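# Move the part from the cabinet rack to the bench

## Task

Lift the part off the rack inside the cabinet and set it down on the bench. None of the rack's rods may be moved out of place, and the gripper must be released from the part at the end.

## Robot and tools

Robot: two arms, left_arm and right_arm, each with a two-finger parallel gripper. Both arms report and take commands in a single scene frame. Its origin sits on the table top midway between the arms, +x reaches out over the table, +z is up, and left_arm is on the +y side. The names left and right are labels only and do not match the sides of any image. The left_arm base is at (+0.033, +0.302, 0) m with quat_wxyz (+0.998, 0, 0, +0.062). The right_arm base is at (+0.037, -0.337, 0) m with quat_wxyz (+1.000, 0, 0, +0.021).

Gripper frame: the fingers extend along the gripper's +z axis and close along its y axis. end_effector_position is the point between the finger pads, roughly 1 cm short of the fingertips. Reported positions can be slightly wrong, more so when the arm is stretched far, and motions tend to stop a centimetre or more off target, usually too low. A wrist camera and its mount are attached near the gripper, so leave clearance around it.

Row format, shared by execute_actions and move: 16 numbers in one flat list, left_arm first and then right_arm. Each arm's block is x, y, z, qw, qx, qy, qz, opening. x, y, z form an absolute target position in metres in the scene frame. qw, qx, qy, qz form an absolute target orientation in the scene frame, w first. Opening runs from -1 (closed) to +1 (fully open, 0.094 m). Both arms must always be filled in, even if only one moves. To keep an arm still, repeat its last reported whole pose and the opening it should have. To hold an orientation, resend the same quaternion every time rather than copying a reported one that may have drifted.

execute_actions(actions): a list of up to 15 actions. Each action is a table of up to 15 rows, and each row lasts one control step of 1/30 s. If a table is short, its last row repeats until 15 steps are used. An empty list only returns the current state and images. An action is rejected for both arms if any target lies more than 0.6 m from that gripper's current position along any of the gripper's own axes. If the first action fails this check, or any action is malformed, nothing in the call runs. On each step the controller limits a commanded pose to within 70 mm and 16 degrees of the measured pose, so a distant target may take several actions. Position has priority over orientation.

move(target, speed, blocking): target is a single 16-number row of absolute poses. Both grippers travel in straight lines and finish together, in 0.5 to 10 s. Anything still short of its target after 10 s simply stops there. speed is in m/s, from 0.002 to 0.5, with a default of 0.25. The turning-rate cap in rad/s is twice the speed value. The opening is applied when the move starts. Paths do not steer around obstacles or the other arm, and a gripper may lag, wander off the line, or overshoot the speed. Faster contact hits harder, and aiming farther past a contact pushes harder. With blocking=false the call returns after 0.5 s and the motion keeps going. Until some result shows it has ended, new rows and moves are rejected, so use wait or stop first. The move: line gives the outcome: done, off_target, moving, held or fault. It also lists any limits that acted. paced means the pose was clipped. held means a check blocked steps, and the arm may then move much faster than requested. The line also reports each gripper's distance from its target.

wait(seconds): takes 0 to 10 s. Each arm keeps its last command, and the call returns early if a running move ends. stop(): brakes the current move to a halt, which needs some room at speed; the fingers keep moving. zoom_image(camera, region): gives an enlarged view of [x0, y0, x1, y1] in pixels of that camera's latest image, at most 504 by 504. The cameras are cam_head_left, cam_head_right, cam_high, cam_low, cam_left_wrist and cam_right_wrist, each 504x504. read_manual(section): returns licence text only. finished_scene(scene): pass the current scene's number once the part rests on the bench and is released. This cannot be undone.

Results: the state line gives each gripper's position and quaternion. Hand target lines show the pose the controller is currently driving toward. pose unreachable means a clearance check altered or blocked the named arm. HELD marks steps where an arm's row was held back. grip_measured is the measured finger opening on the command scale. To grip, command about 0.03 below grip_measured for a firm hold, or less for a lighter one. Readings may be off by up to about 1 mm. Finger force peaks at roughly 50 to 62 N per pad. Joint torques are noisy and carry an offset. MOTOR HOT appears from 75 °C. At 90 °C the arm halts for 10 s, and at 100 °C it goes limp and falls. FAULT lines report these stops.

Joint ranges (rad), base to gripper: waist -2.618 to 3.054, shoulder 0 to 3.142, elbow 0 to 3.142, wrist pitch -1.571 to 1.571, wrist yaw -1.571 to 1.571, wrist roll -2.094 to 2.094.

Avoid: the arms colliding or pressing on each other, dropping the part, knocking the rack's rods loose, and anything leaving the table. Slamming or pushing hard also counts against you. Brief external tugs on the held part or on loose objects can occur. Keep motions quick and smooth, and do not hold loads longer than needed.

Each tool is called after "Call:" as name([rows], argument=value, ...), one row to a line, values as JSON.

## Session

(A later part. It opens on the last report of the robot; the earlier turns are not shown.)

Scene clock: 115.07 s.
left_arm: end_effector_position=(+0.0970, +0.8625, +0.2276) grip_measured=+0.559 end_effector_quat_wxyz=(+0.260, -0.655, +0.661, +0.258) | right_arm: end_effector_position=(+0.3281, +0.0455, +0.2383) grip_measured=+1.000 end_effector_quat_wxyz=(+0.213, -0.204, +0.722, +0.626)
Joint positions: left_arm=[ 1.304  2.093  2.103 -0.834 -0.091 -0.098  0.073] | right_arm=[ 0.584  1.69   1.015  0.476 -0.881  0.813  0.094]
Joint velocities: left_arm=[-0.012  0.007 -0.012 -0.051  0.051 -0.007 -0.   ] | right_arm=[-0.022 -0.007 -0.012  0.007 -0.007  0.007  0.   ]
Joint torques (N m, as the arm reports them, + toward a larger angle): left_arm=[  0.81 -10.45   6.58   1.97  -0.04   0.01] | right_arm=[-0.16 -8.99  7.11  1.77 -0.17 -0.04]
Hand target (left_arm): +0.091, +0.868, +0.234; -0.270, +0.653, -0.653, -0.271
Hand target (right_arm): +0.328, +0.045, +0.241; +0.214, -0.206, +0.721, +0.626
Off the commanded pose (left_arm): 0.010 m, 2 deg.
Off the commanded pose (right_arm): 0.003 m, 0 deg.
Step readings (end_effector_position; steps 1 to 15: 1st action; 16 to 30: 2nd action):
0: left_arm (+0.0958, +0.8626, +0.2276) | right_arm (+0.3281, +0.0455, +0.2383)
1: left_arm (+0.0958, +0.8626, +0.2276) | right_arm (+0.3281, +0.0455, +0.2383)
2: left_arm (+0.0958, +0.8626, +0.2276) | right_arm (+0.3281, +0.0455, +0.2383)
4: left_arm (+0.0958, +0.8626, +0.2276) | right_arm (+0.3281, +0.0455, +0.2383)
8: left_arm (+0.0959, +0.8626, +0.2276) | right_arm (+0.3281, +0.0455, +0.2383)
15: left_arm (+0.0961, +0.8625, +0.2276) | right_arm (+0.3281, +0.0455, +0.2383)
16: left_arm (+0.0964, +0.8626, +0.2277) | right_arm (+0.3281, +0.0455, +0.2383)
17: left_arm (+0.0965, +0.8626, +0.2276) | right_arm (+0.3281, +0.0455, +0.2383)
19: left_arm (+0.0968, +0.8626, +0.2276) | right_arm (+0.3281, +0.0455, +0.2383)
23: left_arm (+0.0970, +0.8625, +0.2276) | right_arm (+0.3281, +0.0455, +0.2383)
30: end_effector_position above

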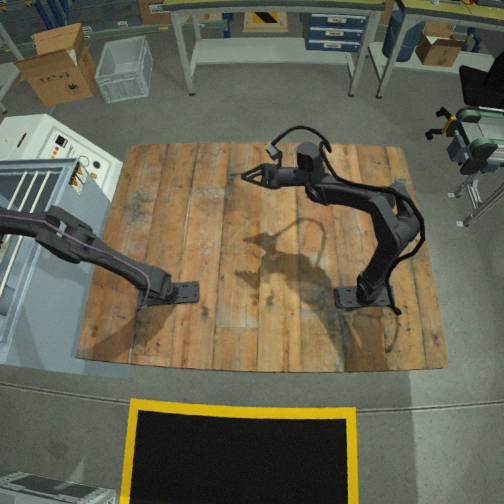

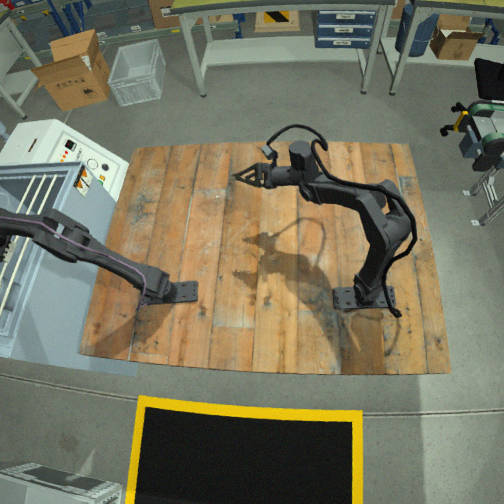

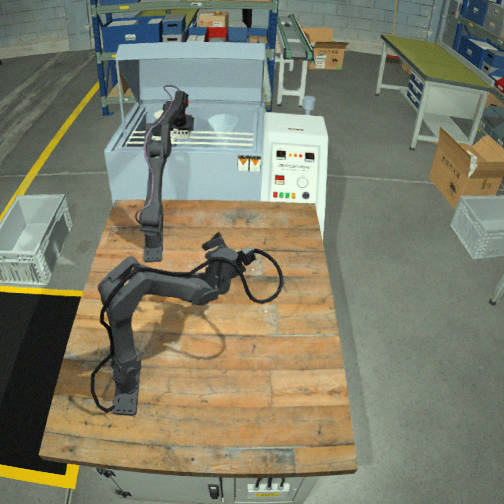

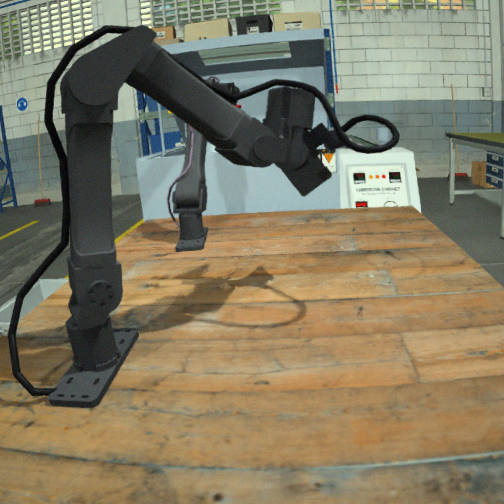

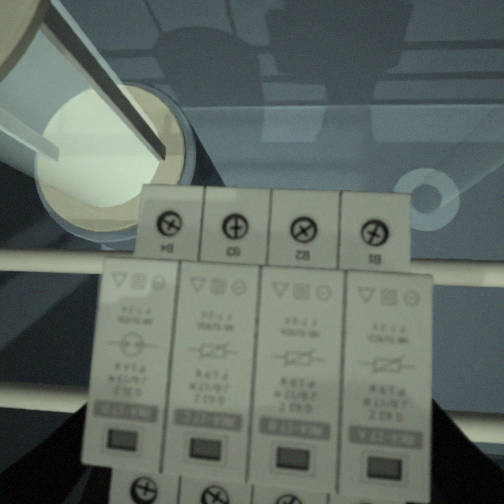

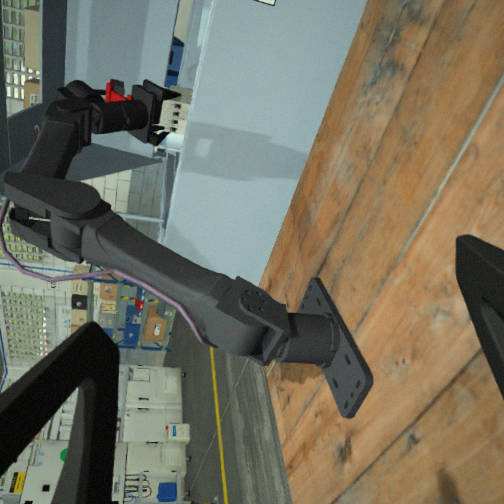

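Call:
execute_actions([
  [[0.092,0.868,0.237,0.2706,-0.6533,0.6533,0.2706,0.51,0.328,0.045,0.241,0.214,-0.206,0.721,0.626,1],[0.092,0.868,0.239,0.2706,-0.6533,0.6533,0.2706,0.51,0.328,0.045,0.241,0.214,-0.206,0.721,0.626,1],[0.093,0.868,0.241,0.2706,-0.6533,0.6533,0.2706,0.51,0.328,0.045,0.241,0.214,-0.206,0.721,0.626,1],[0.093,0.868,0.243,0.2706,-0.6533,0.6533,0.2706,0.51,0.328,0.045,0.241,0.214,-0.206,0.721,0.626,1],[0.094,0.868,0.245,0.2706,-0.6533,0.6533,0.2706,0.51,0.328,0.045,0.241,0.214,-0.206,0.721,0.626,1],[0.094,0.868,0.247,0.2706,-0.6533,0.6533,0.2706,0.51,0.328,0.045,0.241,0.214,-0.206,0.721,0.626,1],[0.095,0.868,0.249,0.2706,-0.6533,0.6533,0.2706,0.51,0.328,0.045,0.241,0.214,-0.206,0.721,0.626,1],[0.095,0.868,0.251,0.2706,-0.6533,0.6533,0.2706,0.51,0.328,0.045,0.241,0.214,-0.206,0.721,0.626,1],[0.096,0.868,0.253,0.2706,-0.6533,0.6533,0.2706,0.51,0.328,0.045,0.241,0.214,-0.206,0.721,0.626,1],[0.096,0.868,0.255,0.2706,-0.6533,0.6533,0.2706,0.51,0.328,0.045,0.241,0.214,-0.206,0.721,0.626,1],[0.097,0.868,0.257,0.2706,-0.6533,0.6533,0.2706,0.51,0.328,0.045,0.241,0.214,-0.206,0.721,0.626,1],[0.097,0.868,0.259,0.2706,-0.6533,0.6533,0.2706,0.51,0.328,0.045,0.241,0.214,-0.206,0.721,0.626,1],[0.097,0.868,0.261,0.2706,-0.6533,0.6533,0.2706,0.51,0.328,0.045,0.241,0.214,-0.206,0.721,0.626,1],[0.097,0.868,0.263,0.2706,-0.6533,0.6533,0.2706,0.51,0.328,0.045,0.241,0.214,-0.206,0.721,0.626,1],[0.097,0.868,0.265,0.2706,-0.6533,0.6533,0.2706,0.51,0.328,0.045,0.241,0.214,-0.206,0.721,0.626,1]],
  [[0.097,0.868,0.265,0.2706,-0.6533,0.6533,0.2706,0.51,0.328,0.045,0.241,0.214,-0.206,0.721,0.626,1]],
])

Scene clock: 125.93 s.
left_arm: end_effector_position=(+0.0968, +0.8614, +0.2303) grip_measured=+0.559 end_effector_quat_wxyz=(+0.242, -0.662, +0.667, +0.243) | right_arm: end_effector_position=(+0.3281, +0.0455, +0.2383) grip_measured=+1.000 end_effector_quat_wxyz=(+0.213, -0.204, +0.722, +0.626)
Joint positions: left_arm=[ 1.304  2.159  2.252 -0.97  -0.091 -0.103  0.073] | right_arm=[ 0.584  1.69   1.015  0.476 -0.881  0.813  0.094]
Joint velocities: left_arm=[-0.022 -0.007  0.007 -0.037  0.007 -0.007 -0.   ] | right_arm=[-0.002 -0.027  0.012  0.066  0.022  0.022  0.   ]
Joint torques (N m, as the arm reports them, + toward a larger angle): left_arm=[ -0.23 -11.6   11.96   1.69  -0.15  -0.01] | right_arm=[-0.16 -8.99  7.11  1.77 -0.16 -0.04]
Hand target (left_arm): +0.097, +0.866, +0.265; -0.271, +0.653, -0.653, -0.271
Hand target (right_arm): +0.328, +0.045, +0.241; +0.214, -0.206, +0.721, +0.626
Off the commanded pose (left_arm): 0.035 m, 5 deg.
Off the commanded pose (right_arm): 0.003 m, 0 deg.
Step readings (end_effector_position; steps 1 to 15: 1st action; 16 to 30: 2nd action):
0: left_arm (+0.0970, +0.8625, +0.2276) | right_arm (+0.3281, +0.0455, +0.2383)
1: left_arm (+0.0970, +0.8625, +0.2276) | right_arm (+0.3281, +0.0455, +0.2383)
2: left_arm (+0.0970, +0.8625, +0.2276) | right_arm (+0.3281, +0.0455, +0.2383)
4: left_arm (+0.0970, +0.8626, +0.2269) | right_arm (+0.3281, +0.0455, +0.2383)
8: left_arm (+0.0970, +0.8629, +0.2278) | right_arm (+0.3281, +0.0455, +0.2383)
15: left_arm (+0.0972, +0.8638, +0.2298) | right_arm (+0.3281, +0.0455, +0.2383)
16: left_arm (+0.0972, +0.8639, +0.2299) | right_arm (+0.3281, +0.0455, +0.2383)
17: left_arm (+0.0972, +0.8639, +0.2300) | right_arm (+0.3281, +0.0455, +0.2383)
19: left_arm (+0.0971, +0.8635, +0.2301) | right_arm (+0.3281, +0.0455, +0.2383)
23: left_arm (+0.0969, +0.8620, +0.2302) | right_arm (+0.3281, +0.0455, +0.2383)
30: end_effector_position above

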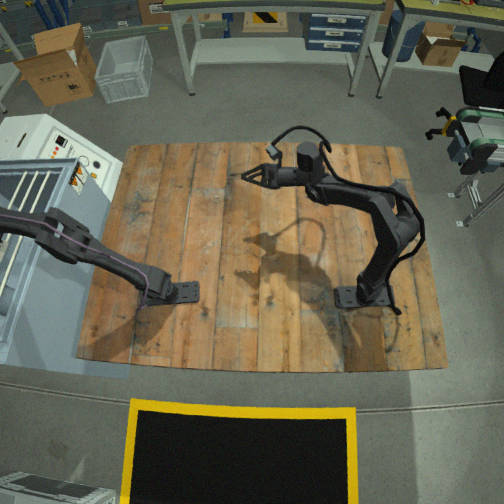

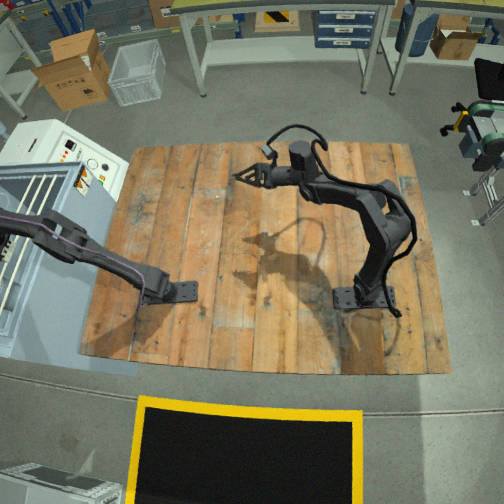

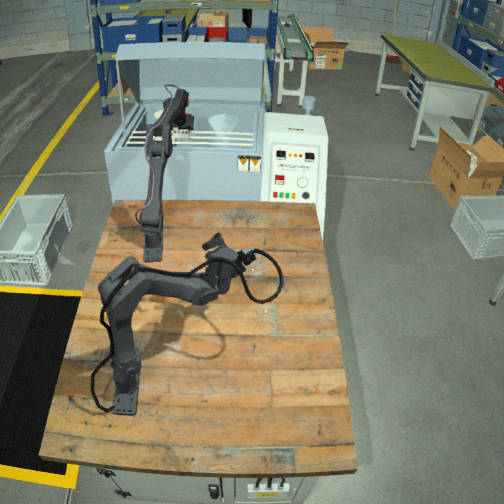

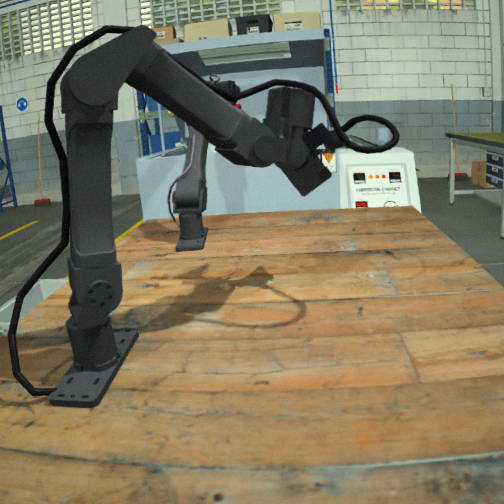

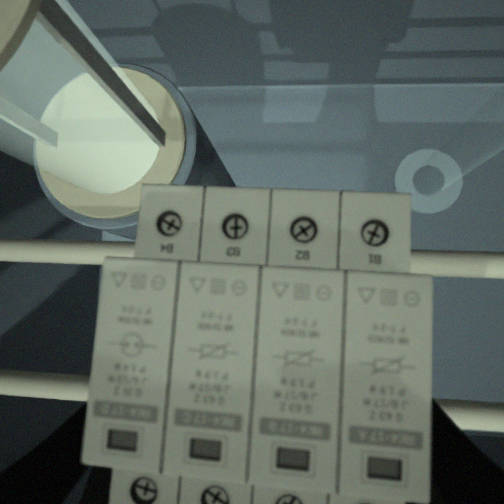

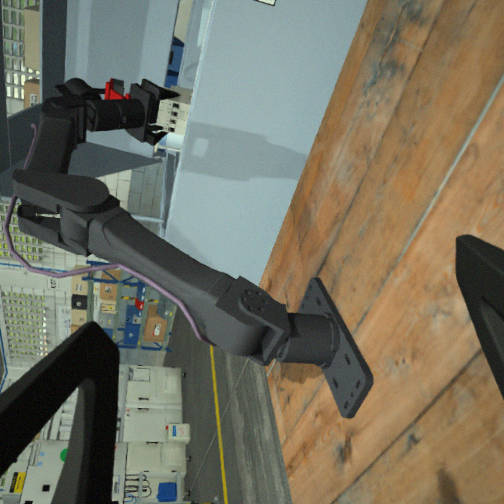

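Call:
execute_actions([
  [[0.097,0.868,0.267,0.2725,-0.6525,0.6525,0.2725,0.51,0.328,0.045,0.241,0.214,-0.206,0.721,0.626,1],[0.097,0.868,0.269,0.2744,-0.6517,0.6517,0.2744,0.51,0.328,0.045,0.241,0.214,-0.206,0.721,0.626,1],[0.097,0.868,0.271,0.2763,-0.6509,0.6509,0.2763,0.51,0.328,0.045,0.241,0.214,-0.206,0.721,0.626,1],[0.097,0.868,0.273,0.2782,-0.6501,0.6501,0.2782,0.51,0.328,0.045,0.241,0.214,-0.206,0.721,0.626,1],[0.097,0.868,0.275,0.28,-0.6493,0.6493,0.28,0.51,0.328,0.045,0.241,0.214,-0.206,0.721,0.626,1],[0.097,0.868,0.277,0.282,-0.6484,0.6484,0.282,0.51,0.328,0.045,0.241,0.214,-0.206,0.721,0.626,1],[0.097,0.868,0.279,0.284,-0.6476,0.6476,0.284,0.51,0.328,0.045,0.241,0.214,-0.206,0.721,0.626,1],[0.097,0.868,0.281,0.286,-0.6467,0.6467,0.286,0.51,0.328,0.045,0.241,0.214,-0.206,0.721,0.626,1],[0.097,0.868,0.283,0.288,-0.6458,0.6458,0.288,0.51,0.328,0.045,0.241,0.214,-0.206,0.721,0.626,1],[0.097,0.868,0.285,0.29,-0.6449,0.6449,0.29,0.51,0.328,0.045,0.241,0.214,-0.206,0.721,0.626,1],[0.097,0.868,0.287,0.292,-0.644,0.644,0.292,0.51,0.328,0.045,0.241,0.214,-0.206,0.721,0.626,1],[0.097,0.868,0.289,0.294,-0.6431,0.6431,0.294,0.51,0.328,0.045,0.241,0.214,-0.206,0.721,0.626,1],[0.097,0.868,0.291,0.296,-0.6422,0.6422,0.296,0.51,0.328,0.045,0.241,0.214,-0.206,0.721,0.626,1],[0.097,0.868,0.293,0.298,-0.6413,0.6413,0.298,0.51,0.328,0.045,0.241,0.214,-0.206,0.721,0.626,1],[0.097,0.868,0.295,0.2988,-0.6409,0.6409,0.2988,0.51,0.328,0.045,0.241,0.214,-0.206,0.721,0.626,1]],
  [[0.097,0.868,0.295,0.2988,-0.6409,0.6409,0.2988,0.51,0.328,0.045,0.241,0.214,-0.206,0.721,0.626,1]],
])

Scene clock: 137.53 s.
left_arm: end_effector_position=(+0.0946, +0.8583, +0.2328) grip_measured=+0.559 end_effector_quat_wxyz=(+0.237, -0.663, +0.666, +0.245) | right_arm: end_effector_position=(+0.3281, +0.0455, +0.2383) grip_measured=+1.000 end_effector_quat_wxyz=(+0.213, -0.204, +0.722, +0.626)
Joint positions: left_arm=[ 1.304  2.151  2.252 -0.983 -0.101 -0.102  0.073] | right_arm=[ 0.584  1.69   1.015  0.476 -0.881  0.813  0.094]
Joint velocities: left_arm=[-0.007 -0.002 -0.012 -0.095 -0.022 -0.022 -0.001] | right_arm=[-0.022 -0.017 -0.007 -0.051  0.037  0.007  0.   ]
Joint torques (N m, as the arm reports them, + toward a larger angle): left_arm=[ -0.51 -15.26   8.59   2.35  -0.15   0.04] | right_arm=[-0.16 -8.98  7.11  1.77 -0.17 -0.04]
Hand target (left_arm): +0.096, +0.863, +0.295; -0.297, +0.642, -0.641, -0.298
Hand target (right_arm): +0.328, +0.045, +0.241; +0.214, -0.206, +0.721, +0.626
Off the commanded pose (left_arm): 0.063 m, 10 deg.
Off the commanded pose (right_arm): 0.003 m, 0 deg.
Step readings (end_effector_position; steps 1 to 15: 1st action; 16 to 30: 2nd action):
0: left_arm (+0.0968, +0.8614, +0.2303) | right_arm (+0.3281, +0.0455, +0.2383)
1: left_arm (+0.0968, +0.8614, +0.2303) | right_arm (+0.3281, +0.0455, +0.2383)
2: left_arm (+0.0968, +0.8614, +0.2303) | right_arm (+0.3281, +0.0455, +0.2383)
4: left_arm (+0.0968, +0.8614, +0.2303) | right_arm (+0.3281, +0.0455, +0.2383)
8: left_arm (+0.0968, +0.8614, +0.2303) | right_arm (+0.3281, +0.0455, +0.2383)
15: left_arm (+0.0957, +0.8604, +0.2324) | right_arm (+0.3281, +0.0455, +0.2383)
16: left_arm (+0.0955, +0.8600, +0.2325) | right_arm (+0.3281, +0.0455, +0.2383)
17: left_arm (+0.0953, +0.8596, +0.2327) | right_arm (+0.3281, +0.0455, +0.2383)
19: left_arm (+0.0949, +0.8589, +0.2329) | right_arm (+0.3281, +0.0455, +0.2383)
23: left_arm (+0.0947, +0.8584, +0.2329) | right_arm (+0.3281, +0.0455, +0.2383)
30: end_effector_position above

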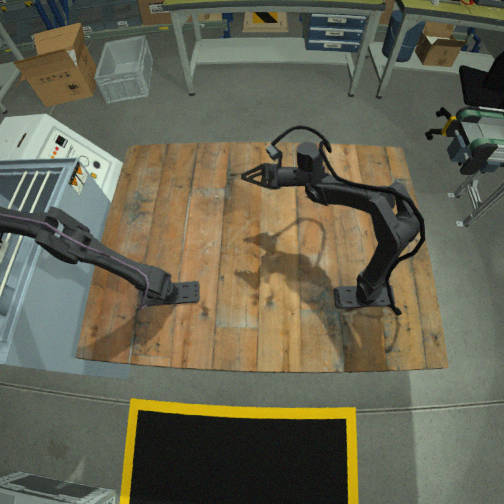

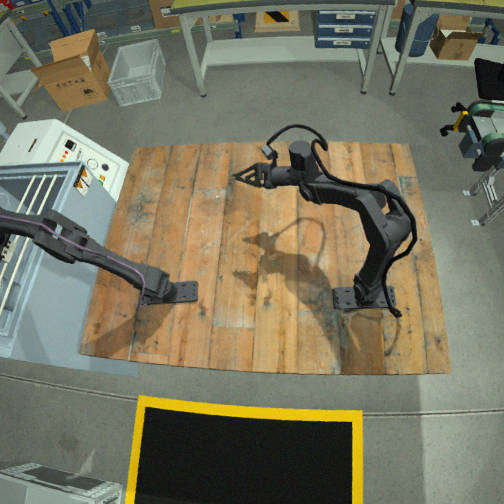

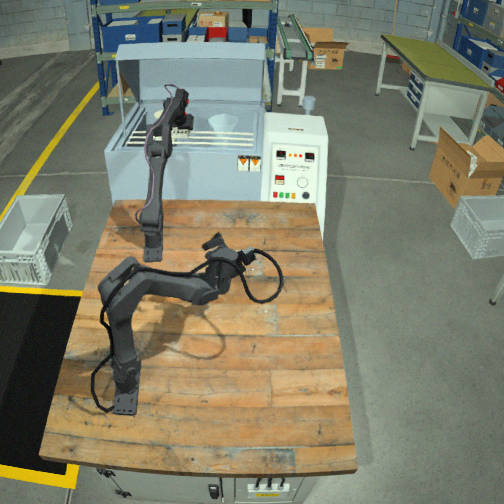

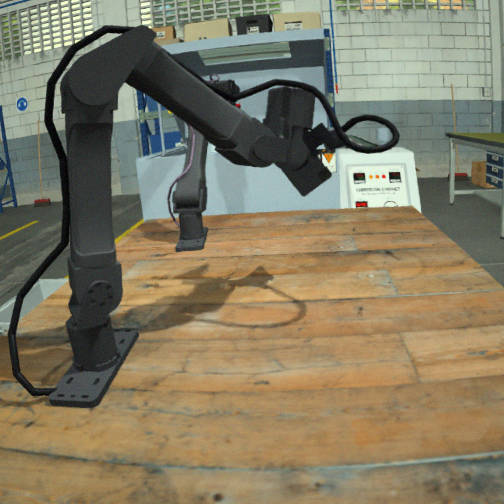

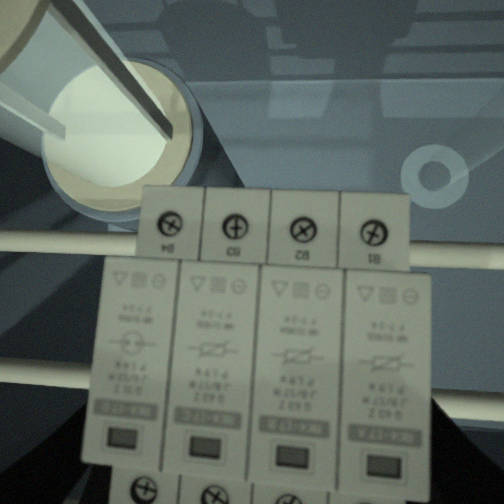

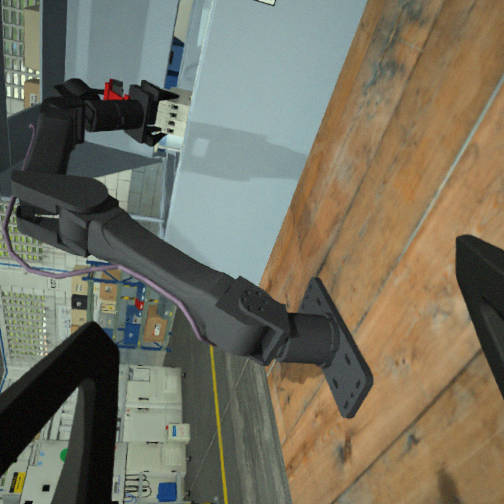

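Call:
execute_actions([
  [[0.098,0.870,0.295,0.3013,-0.6397,0.6397,0.3013,0.51,0.328,0.045,0.241,0.214,-0.206,0.721,0.626,1],[0.098,0.872,0.295,0.3038,-0.6385,0.6385,0.3038,0.51,0.328,0.045,0.241,0.214,-0.206,0.721,0.626,1],[0.098,0.874,0.295,0.3063,-0.6373,0.6373,0.3063,0.51,0.328,0.045,0.241,0.214,-0.206,0.721,0.626,1],[0.098,0.876,0.295,0.3088,-0.6361,0.6361,0.3088,0.51,0.328,0.045,0.241,0.214,-0.206,0.721,0.626,1],[0.098,0.878,0.295,0.3113,-0.6349,0.6349,0.3113,0.51,0.328,0.045,0.241,0.214,-0.206,0.721,0.626,1],[0.098,0.880,0.295,0.3138,-0.6337,0.6337,0.3138,0.51,0.328,0.045,0.241,0.214,-0.206,0.721,0.626,1],[0.098,0.882,0.295,0.3163,-0.6324,0.6324,0.3163,0.51,0.328,0.045,0.241,0.214,-0.206,0.721,0.626,1],[0.098,0.884,0.295,0.3188,-0.6312,0.6312,0.3188,0.51,0.328,0.045,0.241,0.214,-0.206,0.721,0.626,1],[0.098,0.886,0.295,0.3213,-0.6299,0.6299,0.3213,0.51,0.328,0.045,0.241,0.214,-0.206,0.721,0.626,1],[0.098,0.888,0.295,0.3238,-0.6286,0.6286,0.3238,0.51,0.328,0.045,0.241,0.214,-0.206,0.721,0.626,1]],
  [[0.098,0.888,0.295,0.3238,-0.6286,0.6286,0.3238,0.51,0.328,0.045,0.241,0.214,-0.206,0.721,0.626,1]],
])

Scene clock: 161.63 s.
left_arm: end_effector_position=(+0.0952, +0.8708, +0.2305) grip_measured=+0.559 end_effector_quat_wxyz=(+0.253, -0.655, +0.661, +0.264) | right_arm: end_effector_position=(+0.3281, +0.0455, +0.2383) grip_measured=+1.000 end_effector_quat_wxyz=(+0.213, -0.204, +0.722, +0.626)
Joint positions: left_arm=[ 1.304  2.145  2.196 -0.88  -0.108 -0.093  0.073] | right_arm=[ 0.584  1.69   1.015  0.476 -0.881  0.813  0.094]
Joint velocities: left_arm=[-0.007 -0.002 -0.017  0.007 -0.022 -0.022 -0.   ] | right_arm=[-0.007 -0.007  0.002 -0.007  0.051  0.007  0.   ]
Joint torques (N m, as the arm reports them, + toward a larger angle): left_arm=[ -0.51 -15.05   8.34   2.76  -0.15   0.05] | right_arm=[-0.15 -8.98  7.11  1.77 -0.16 -0.05]
Hand target (left_arm): +0.097, +0.881, +0.296; -0.321, +0.630, -0.629, -0.323
Hand target (right_arm): +0.328, +0.045, +0.241; +0.214, -0.206, +0.721, +0.626
Off the commanded pose (left_arm): 0.067 m, 12 deg.
Off the commanded pose (right_arm): 0.003 m, 0 deg.
Step readings (end_effector_position; steps 1 to 15: 1st action; 16 to 30: 2nd action):
0: left_arm (+0.0946, +0.8583, +0.2328) | right_arm (+0.3281, +0.0455, +0.2383)
1: left_arm (+0.0946, +0.8583, +0.2328) | right_arm (+0.3281, +0.0455, +0.2383)
2: left_arm (+0.0945, +0.8583, +0.2328) | right_arm (+0.3281, +0.0455, +0.2383)
4: left_arm (+0.0944, +0.8585, +0.2330) | right_arm (+0.3281, +0.0455, +0.2383)
8: left_arm (+0.0943, +0.8607, +0.2320) | right_arm (+0.3281, +0.0455, +0.2383)
15: left_arm (+0.0949, +0.8683, +0.2305) | right_arm (+0.3281, +0.0455, +0.2383)
16: left_arm (+0.0950, +0.8689, +0.2306) | right_arm (+0.3281, +0.0455, +0.2383)
17: left_arm (+0.0950, +0.8693, +0.2305) | right_arm (+0.3281, +0.0455, +0.2383)
19: left_arm (+0.0951, +0.8699, +0.2305) | right_arm (+0.3281, +0.0455, +0.2383)
23: left_arm (+0.0951, +0.8705, +0.2304) | right_arm (+0.3281, +0.0455, +0.2383)
30: end_effector_position above

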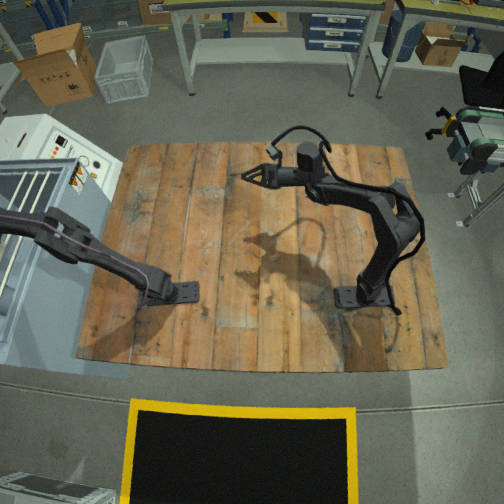

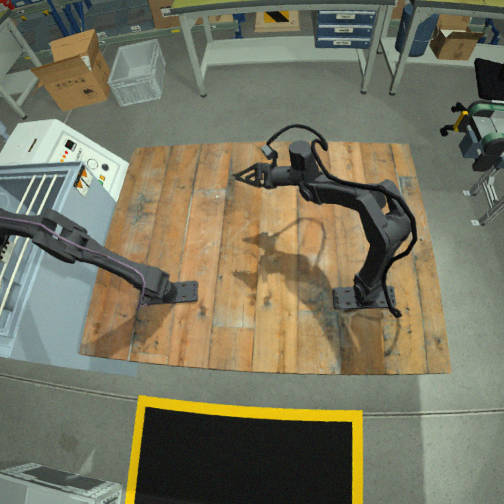

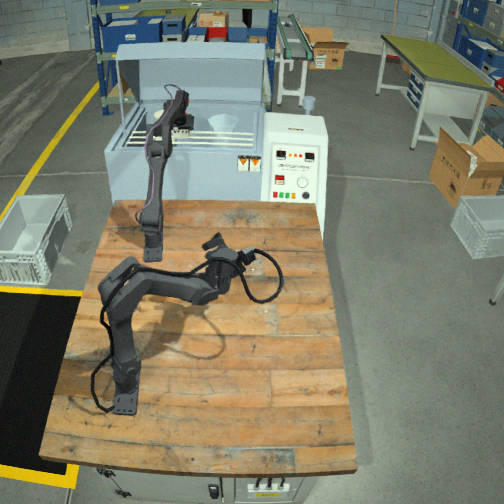

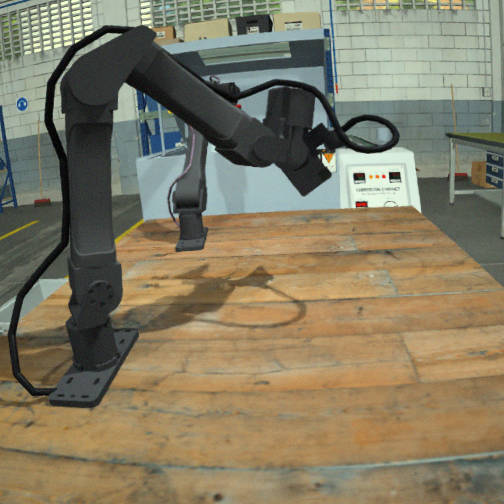

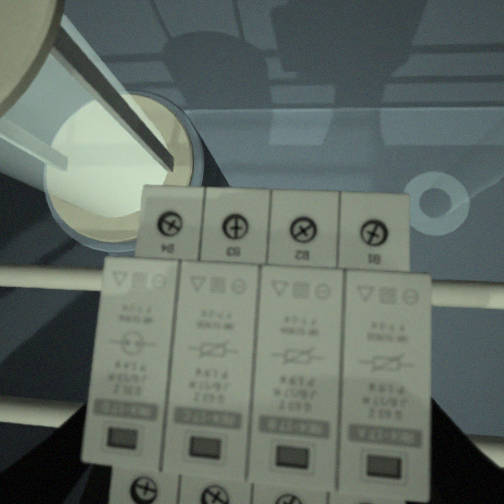

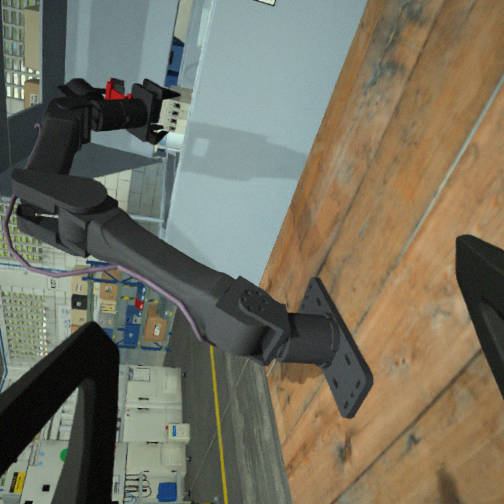

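Call:
execute_actions([
  [[0.098,0.887,0.2955,0.3238,-0.6286,0.6286,0.3238,0.51,0.328,0.045,0.241,0.214,-0.206,0.721,0.626,1],[0.098,0.886,0.296,0.3238,-0.6286,0.6286,0.3238,0.51,0.328,0.045,0.241,0.214,-0.206,0.721,0.626,1],[0.098,0.885,0.297,0.3238,-0.6286,0.6286,0.3238,0.51,0.328,0.045,0.241,0.214,-0.206,0.721,0.626,1],[0.098,0.884,0.298,0.3238,-0.6286,0.6286,0.3238,0.51,0.328,0.045,0.241,0.214,-0.206,0.721,0.626,1],[0.098,0.883,0.299,0.3238,-0.6286,0.6286,0.3238,0.51,0.328,0.045,0.241,0.214,-0.206,0.721,0.626,1],[0.098,0.882,0.300,0.3238,-0.6286,0.6286,0.3238,0.51,0.328,0.045,0.241,0.214,-0.206,0.721,0.626,1],[0.098,0.881,0.301,0.3238,-0.6286,0.6286,0.3238,0.51,0.328,0.045,0.241,0.214,-0.206,0.721,0.626,1],[0.098,0.880,0.302,0.3238,-0.6286,0.6286,0.3238,0.51,0.328,0.045,0.241,0.214,-0.206,0.721,0.626,1],[0.098,0.879,0.303,0.3238,-0.6286,0.6286,0.3238,0.51,0.328,0.045,0.241,0.214,-0.206,0.721,0.626,1],[0.098,0.878,0.304,0.3238,-0.6286,0.6286,0.3238,0.51,0.328,0.045,0.241,0.214,-0.206,0.721,0.626,1],[0.098,0.877,0.305,0.3238,-0.6286,0.6286,0.3238,0.51,0.328,0.045,0.241,0.214,-0.206,0.721,0.626,1],[0.098,0.876,0.306,0.3238,-0.6286,0.6286,0.3238,0.51,0.328,0.045,0.241,0.214,-0.206,0.721,0.626,1],[0.098,0.875,0.307,0.3238,-0.6286,0.6286,0.3238,0.51,0.328,0.045,0.241,0.214,-0.206,0.721,0.626,1],[0.098,0.874,0.308,0.3238,-0.6286,0.6286,0.3238,0.51,0.328,0.045,0.241,0.214,-0.206,0.721,0.626,1],[0.098,0.873,0.309,0.3238,-0.6286,0.6286,0.3238,0.51,0.328,0.045,0.241,0.214,-0.206,0.721,0.626,1]],
  [[0.098,0.873,0.309,0.3238,-0.6286,0.6286,0.3238,0.51,0.328,0.045,0.241,0.214,-0.206,0.721,0.626,1]],
])

Scene clock: 208.90 s.
left_arm: end_effector_position=(+0.0933, +0.8619, +0.2454) grip_measured=+0.559 end_effector_quat_wxyz=(+0.259, -0.654, +0.658, +0.270) | right_arm: end_effector_position=(+0.3281, +0.0455, +0.2383) grip_measured=+1.000 end_effector_quat_wxyz=(+0.213, -0.204, +0.722, +0.626)
Joint positions: left_arm=[ 1.304  2.098  2.172 -0.885 -0.111 -0.093  0.073] | right_arm=[ 0.584  1.69   1.015  0.476 -0.881  0.813  0.094]
Joint velocities: left_arm=[ 0.007 -0.002 -0.027 -0.051 -0.051 -0.007  0.001] | right_arm=[-0.002  0.007  0.002  0.051  0.022 -0.037  0.   ]
Joint torques (N m, as the arm reports them, + toward a larger angle): left_arm=[ -0.81 -14.67   8.98   2.52  -0.17   0.01] | right_arm=[-0.15 -8.99  7.11  1.77 -0.16 -0.04]
Hand target (left_arm): +0.097, +0.867, +0.309; -0.322, +0.629, -0.629, -0.323
Hand target (right_arm): +0.328, +0.045, +0.241; +0.214, -0.206, +0.721, +0.626
Off the commanded pose (left_arm): 0.065 m, 11 deg.
Off the commanded pose (right_arm): 0.003 m, 0 deg.
Step readings (end_effector_position; steps 1 to 15: 1st action; 16 to 30: 2nd action):
0: left_arm (+0.0952, +0.8708, +0.2305) | right_arm (+0.3281, +0.0455, +0.2383)
1: left_arm (+0.0952, +0.8708, +0.2305) | right_arm (+0.3281, +0.0455, +0.2383)
2: left_arm (+0.0952, +0.8708, +0.2305) | right_arm (+0.3281, +0.0455, +0.2383)
4: left_arm (+0.0952, +0.8708, +0.2305) | right_arm (+0.3281, +0.0455, +0.2383)
8: left_arm (+0.0948, +0.8685, +0.2314) | right_arm (+0.3281, +0.0455, +0.2383)
15: left_arm (+0.0939, +0.8643, +0.2393) | right_arm (+0.3281, +0.0455, +0.2383)
16: left_arm (+0.0938, +0.8637, +0.2411) | right_arm (+0.3281, +0.0455, +0.2383)
17: left_arm (+0.0937, +0.8634, +0.2425) | right_arm (+0.3281, +0.0455, +0.2383)
19: left_arm (+0.0936, +0.8628, +0.2450) | right_arm (+0.3281, +0.0455, +0.2383)
23: left_arm (+0.0934, +0.8625, +0.2460) | right_arm (+0.3281, +0.0455, +0.2383)
30: end_effector_position above

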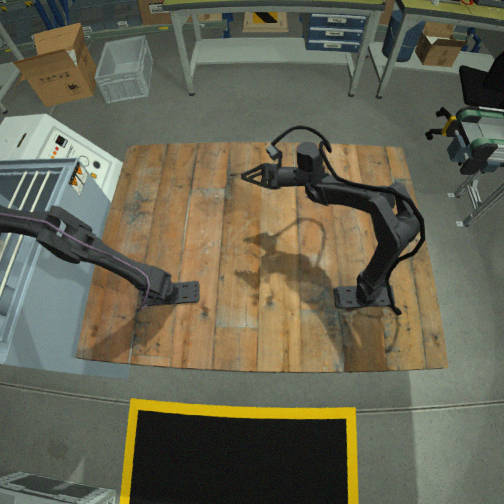

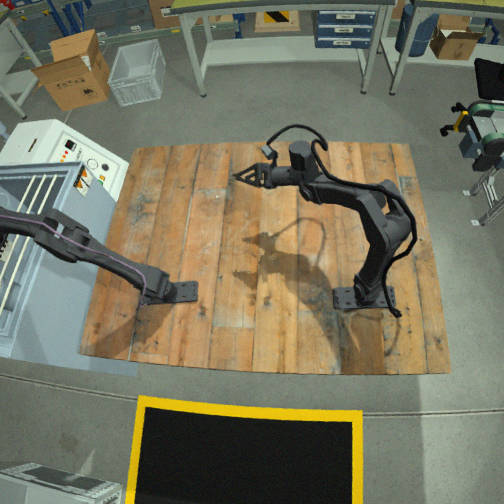

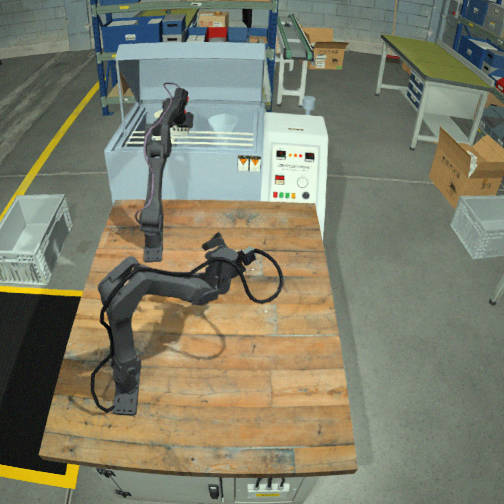

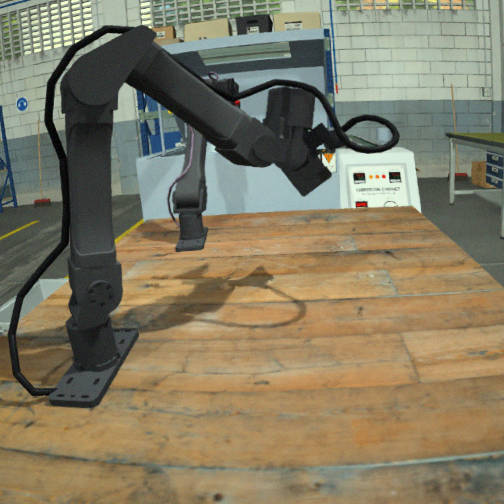

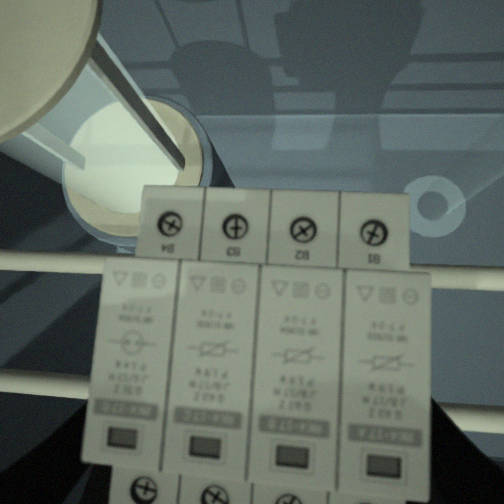

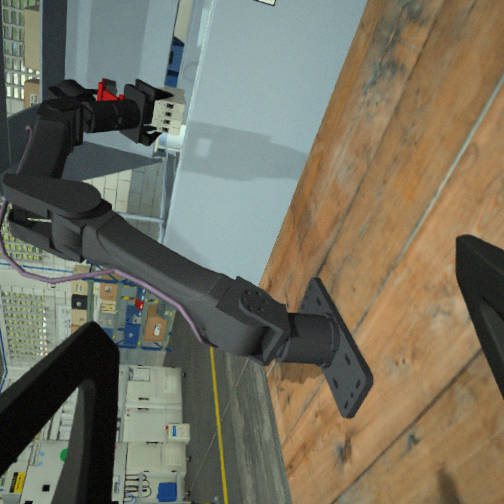

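Call:
execute_actions([
  [[0.098,0.872,0.310,0.3238,-0.6286,0.6286,0.3238,0.51,0.328,0.045,0.241,0.214,-0.206,0.721,0.626,1],[0.098,0.870,0.3115,0.3238,-0.6286,0.6286,0.3238,0.51,0.328,0.045,0.241,0.214,-0.206,0.721,0.626,1],[0.098,0.868,0.313,0.3238,-0.6286,0.6286,0.3238,0.51,0.328,0.045,0.241,0.214,-0.206,0.721,0.626,1],[0.098,0.866,0.3145,0.3238,-0.6286,0.6286,0.3238,0.51,0.328,0.045,0.241,0.214,-0.206,0.721,0.626,1],[0.098,0.864,0.316,0.3238,-0.6286,0.6286,0.3238,0.51,0.328,0.045,0.241,0.214,-0.206,0.721,0.626,1],[0.098,0.862,0.3175,0.3238,-0.6286,0.6286,0.3238,0.51,0.328,0.045,0.241,0.214,-0.206,0.721,0.626,1],[0.098,0.860,0.319,0.3238,-0.6286,0.6286,0.3238,0.51,0.328,0.045,0.241,0.214,-0.206,0.721,0.626,1],[0.098,0.858,0.3205,0.3238,-0.6286,0.6286,0.3238,0.51,0.328,0.045,0.241,0.214,-0.206,0.721,0.626,1],[0.098,0.856,0.322,0.3238,-0.6286,0.6286,0.3238,0.51,0.328,0.045,0.241,0.214,-0.206,0.721,0.626,1],[0.098,0.854,0.3235,0.3238,-0.6286,0.6286,0.3238,0.51,0.328,0.045,0.241,0.214,-0.206,0.721,0.626,1],[0.098,0.852,0.325,0.3238,-0.6286,0.6286,0.3238,0.51,0.328,0.045,0.241,0.214,-0.206,0.721,0.626,1],[0.098,0.850,0.3265,0.3238,-0.6286,0.6286,0.3238,0.51,0.328,0.045,0.241,0.214,-0.206,0.721,0.626,1],[0.098,0.848,0.328,0.3238,-0.6286,0.6286,0.3238,0.51,0.328,0.045,0.241,0.214,-0.206,0.721,0.626,1],[0.098,0.846,0.3295,0.3238,-0.6286,0.6286,0.3238,0.51,0.328,0.045,0.241,0.214,-0.206,0.721,0.626,1],[0.098,0.844,0.331,0.3238,-0.6286,0.6286,0.3238,0.51,0.328,0.045,0.241,0.214,-0.206,0.721,0.626,1]],
  [[0.098,0.841,0.333,0.3238,-0.6286,0.6286,0.3238,0.51,0.328,0.045,0.241,0.214,-0.206,0.721,0.626,1],[0.098,0.838,0.335,0.3238,-0.6286,0.6286,0.3238,0.51,0.328,0.045,0.241,0.214,-0.206,0.721,0.626,1],[0.098,0.835,0.337,0.3238,-0.6286,0.6286,0.3238,0.51,0.328,0.045,0.241,0.214,-0.206,0.721,0.626,1],[0.098,0.832,0.339,0.3238,-0.6286,0.6286,0.3238,0.51,0.328,0.045,0.241,0.214,-0.206,0.721,0.626,1],[0.098,0.829,0.341,0.3238,-0.6286,0.6286,0.3238,0.51,0.328,0.045,0.241,0.214,-0.206,0.721,0.626,1],[0.098,0.826,0.343,0.3238,-0.6286,0.6286,0.3238,0.51,0.328,0.045,0.241,0.214,-0.206,0.721,0.626,1],[0.098,0.823,0.345,0.3238,-0.6286,0.6286,0.3238,0.51,0.328,0.045,0.241,0.214,-0.206,0.721,0.626,1],[0.098,0.820,0.347,0.3238,-0.6286,0.6286,0.3238,0.51,0.328,0.045,0.241,0.214,-0.206,0.721,0.626,1],[0.098,0.817,0.349,0.3238,-0.6286,0.6286,0.3238,0.51,0.328,0.045,0.241,0.214,-0.206,0.721,0.626,1],[0.098,0.814,0.351,0.3238,-0.6286,0.6286,0.3238,0.51,0.328,0.045,0.241,0.214,-0.206,0.721,0.626,1],[0.098,0.811,0.353,0.3238,-0.6286,0.6286,0.3238,0.51,0.328,0.045,0.241,0.214,-0.206,0.721,0.626,1],[0.098,0.808,0.355,0.3238,-0.6286,0.6286,0.3238,0.51,0.328,0.045,0.241,0.214,-0.206,0.721,0.626,1],[0.098,0.805,0.357,0.3238,-0.6286,0.6286,0.3238,0.51,0.328,0.045,0.241,0.214,-0.206,0.721,0.626,1],[0.098,0.802,0.359,0.3238,-0.6286,0.6286,0.3238,0.51,0.328,0.045,0.241,0.214,-0.206,0.721,0.626,1],[0.098,0.799,0.361,0.3238,-0.6286,0.6286,0.3238,0.51,0.328,0.045,0.241,0.214,-0.206,0.721,0.626,1]],
  [[0.098,0.796,0.3625,0.3238,-0.6286,0.6286,0.3238,0.51,0.328,0.045,0.241,0.214,-0.206,0.721,0.626,1],[0.098,0.793,0.364,0.3238,-0.6286,0.6286,0.3238,0.51,0.328,0.045,0.241,0.214,-0.206,0.721,0.626,1],[0.098,0.790,0.3655,0.3238,-0.6286,0.6286,0.3238,0.51,0.328,0.045,0.241,0.214,-0.206,0.721,0.626,1],[0.098,0.787,0.367,0.3238,-0.6286,0.6286,0.3238,0.51,0.328,0.045,0.241,0.214,-0.206,0.721,0.626,1],[0.098,0.784,0.3685,0.3238,-0.6286,0.6286,0.3238,0.51,0.328,0.045,0.241,0.214,-0.206,0.721,0.626,1],[0.098,0.781,0.370,0.3238,-0.6286,0.6286,0.3238,0.51,0.328,0.045,0.241,0.214,-0.206,0.721,0.626,1],[0.098,0.778,0.3715,0.3238,-0.6286,0.6286,0.3238,0.51,0.328,0.045,0.241,0.214,-0.206,0.721,0.626,1],[0.098,0.775,0.373,0.3238,-0.6286,0.6286,0.3238,0.51,0.328,0.045,0.241,0.214,-0.206,0.721,0.626,1],[0.098,0.772,0.3745,0.3238,-0.6286,0.6286,0.3238,0.51,0.328,0.045,0.241,0.214,-0.206,0.721,0.626,1],[0.098,0.769,0.376,0.3238,-0.6286,0.6286,0.3238,0.51,0.328,0.045,0.241,0.214,-0.206,0.721,0.626,1],[0.098,0.767,0.377,0.3238,-0.6286,0.6286,0.3238,0.51,0.328,0.045,0.241,0.214,-0.206,0.721,0.626,1],[0.098,0.765,0.378,0.3238,-0.6286,0.6286,0.3238,0.51,0.328,0.045,0.241,0.214,-0.206,0.721,0.626,1]],
])

Scene clock: 233.57 s.
left_arm: end_effector_position=(+0.0956, +0.7623, +0.3303) grip_measured=+0.559 end_effector_quat_wxyz=(+0.267, -0.645, +0.660, +0.279) | right_arm: end_effector_position=(+0.3281, +0.0455, +0.2383) grip_measured=+1.000 end_effector_quat_wxyz=(+0.213, -0.204, +0.722, +0.626)
Joint positions: left_arm=[ 1.256  1.772  2.063 -1.079 -0.144 -0.109  0.073] | right_arm=[ 0.584  1.69   1.015  0.476 -0.881  0.813  0.094]
Joint velocities: left_arm=[-0.017 -0.1    0.017 -0.154 -0.051 -0.051 -0.001] | right_arm=[ 0.007  0.032 -0.007 -0.007 -0.007 -0.022  0.   ]
Joint torques (N m, as the arm reports them, + toward a larger angle): left_arm=[ -0.71 -10.64   7.71   2.58  -0.22  -0.08] | right_arm=[-0.16 -8.98  7.11  1.77 -0.16 -0.04]
Hand target (left_arm): +0.097, +0.762, +0.377; -0.323, +0.629, -0.629, -0.323
Hand target (right_arm): +0.328, +0.045, +0.241; +0.214, -0.206, +0.721, +0.626
Off the commanded pose (left_arm): 0.048 m, 9 deg.
Off the commanded pose (right_arm): 0.003 m, 0 deg.
Step readings (end_effector_position; steps 1 to 15: 1st action; 16 to 30: 2nd action; 31 to 45: 3rd action):
0: left_arm (+0.0933, +0.8619, +0.2454) | right_arm (+0.3281, +0.0455, +0.2383)
1: left_arm (+0.0933, +0.8619, +0.2454) | right_arm (+0.3281, +0.0455, +0.2383)
2: left_arm (+0.0933, +0.8619, +0.2454) | right_arm (+0.3281, +0.0455, +0.2383)
4: left_arm (+0.0932, +0.8614, +0.2457) | right_arm (+0.3281, +0.0455, +0.2383)
8: left_arm (+0.0923, +0.8555, +0.2478) | right_arm (+0.3281, +0.0455, +0.2383)
15: left_arm (+0.0930, +0.8410, +0.2649) | right_arm (+0.3281, +0.0455, +0.2383)
16: left_arm (+0.0935, +0.8393, +0.2681) | right_arm (+0.3281, +0.0455, +0.2383)
17: left_arm (+0.0938, +0.8374, +0.2710) | right_arm (+0.3281, +0.0455, +0.2383)
19: left_arm (+0.0944, +0.8331, +0.2765) | right_arm (+0.3281, +0.0455, +0.2383)
23: left_arm (+0.0949, +0.8230, +0.2860) | right_arm (+0.3281, +0.0455, +0.2383)
30: left_arm (+0.0948, +0.8030, +0.3012) | right_arm (+0.3281, +0.0455, +0.2383)
31: left_arm (+0.0947, +0.8002, +0.3036) | right_arm (+0.3281, +0.0455, +0.2383)
32: left_arm (+0.0947, +0.7973, +0.3059) | right_arm (+0.3281, +0.0455, +0.2383)
34: left_arm (+0.0950, +0.7915, +0.3105) | right_arm (+0.3281, +0.0455, +0.2383)
38: left_arm (+0.0955, +0.7795, +0.3188) | right_arm (+0.3281, +0.0455, +0.2383)
45: end_effector_position above

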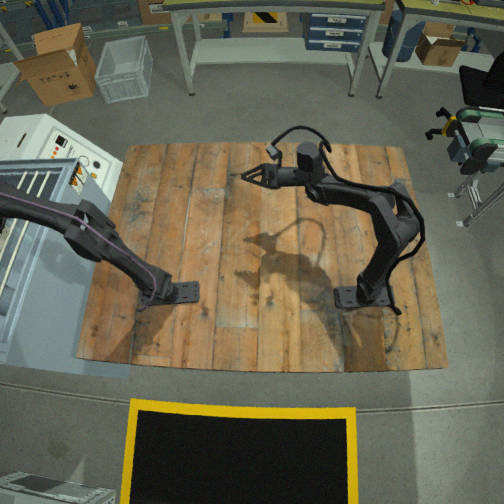

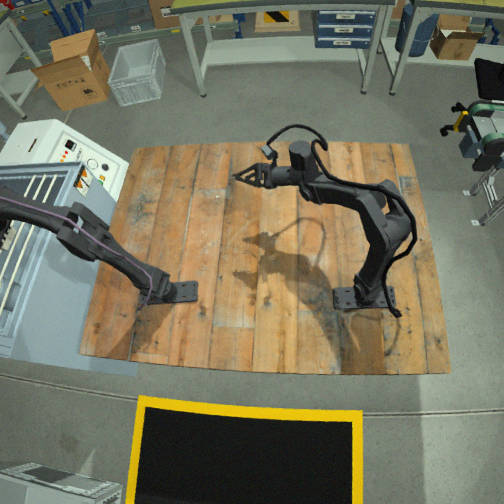

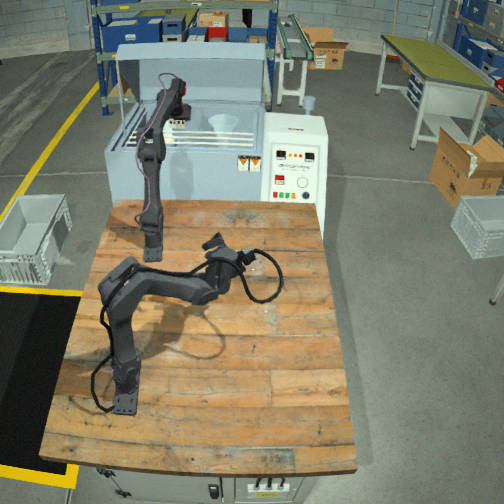

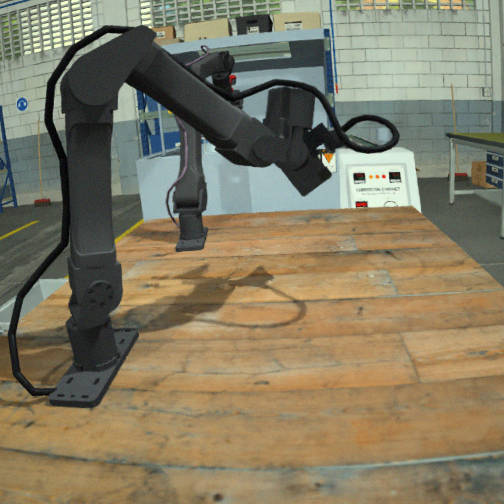

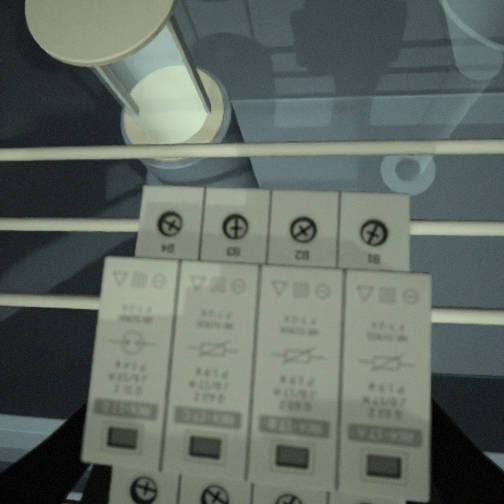

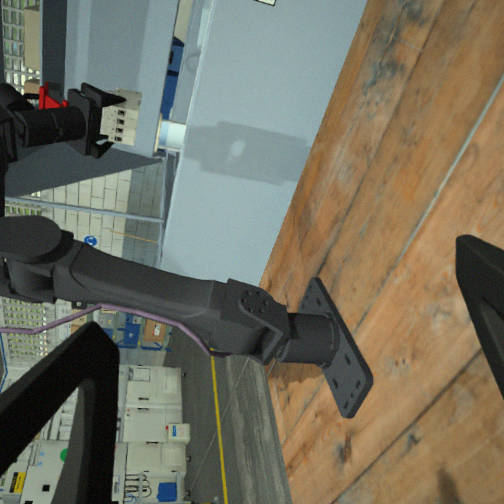

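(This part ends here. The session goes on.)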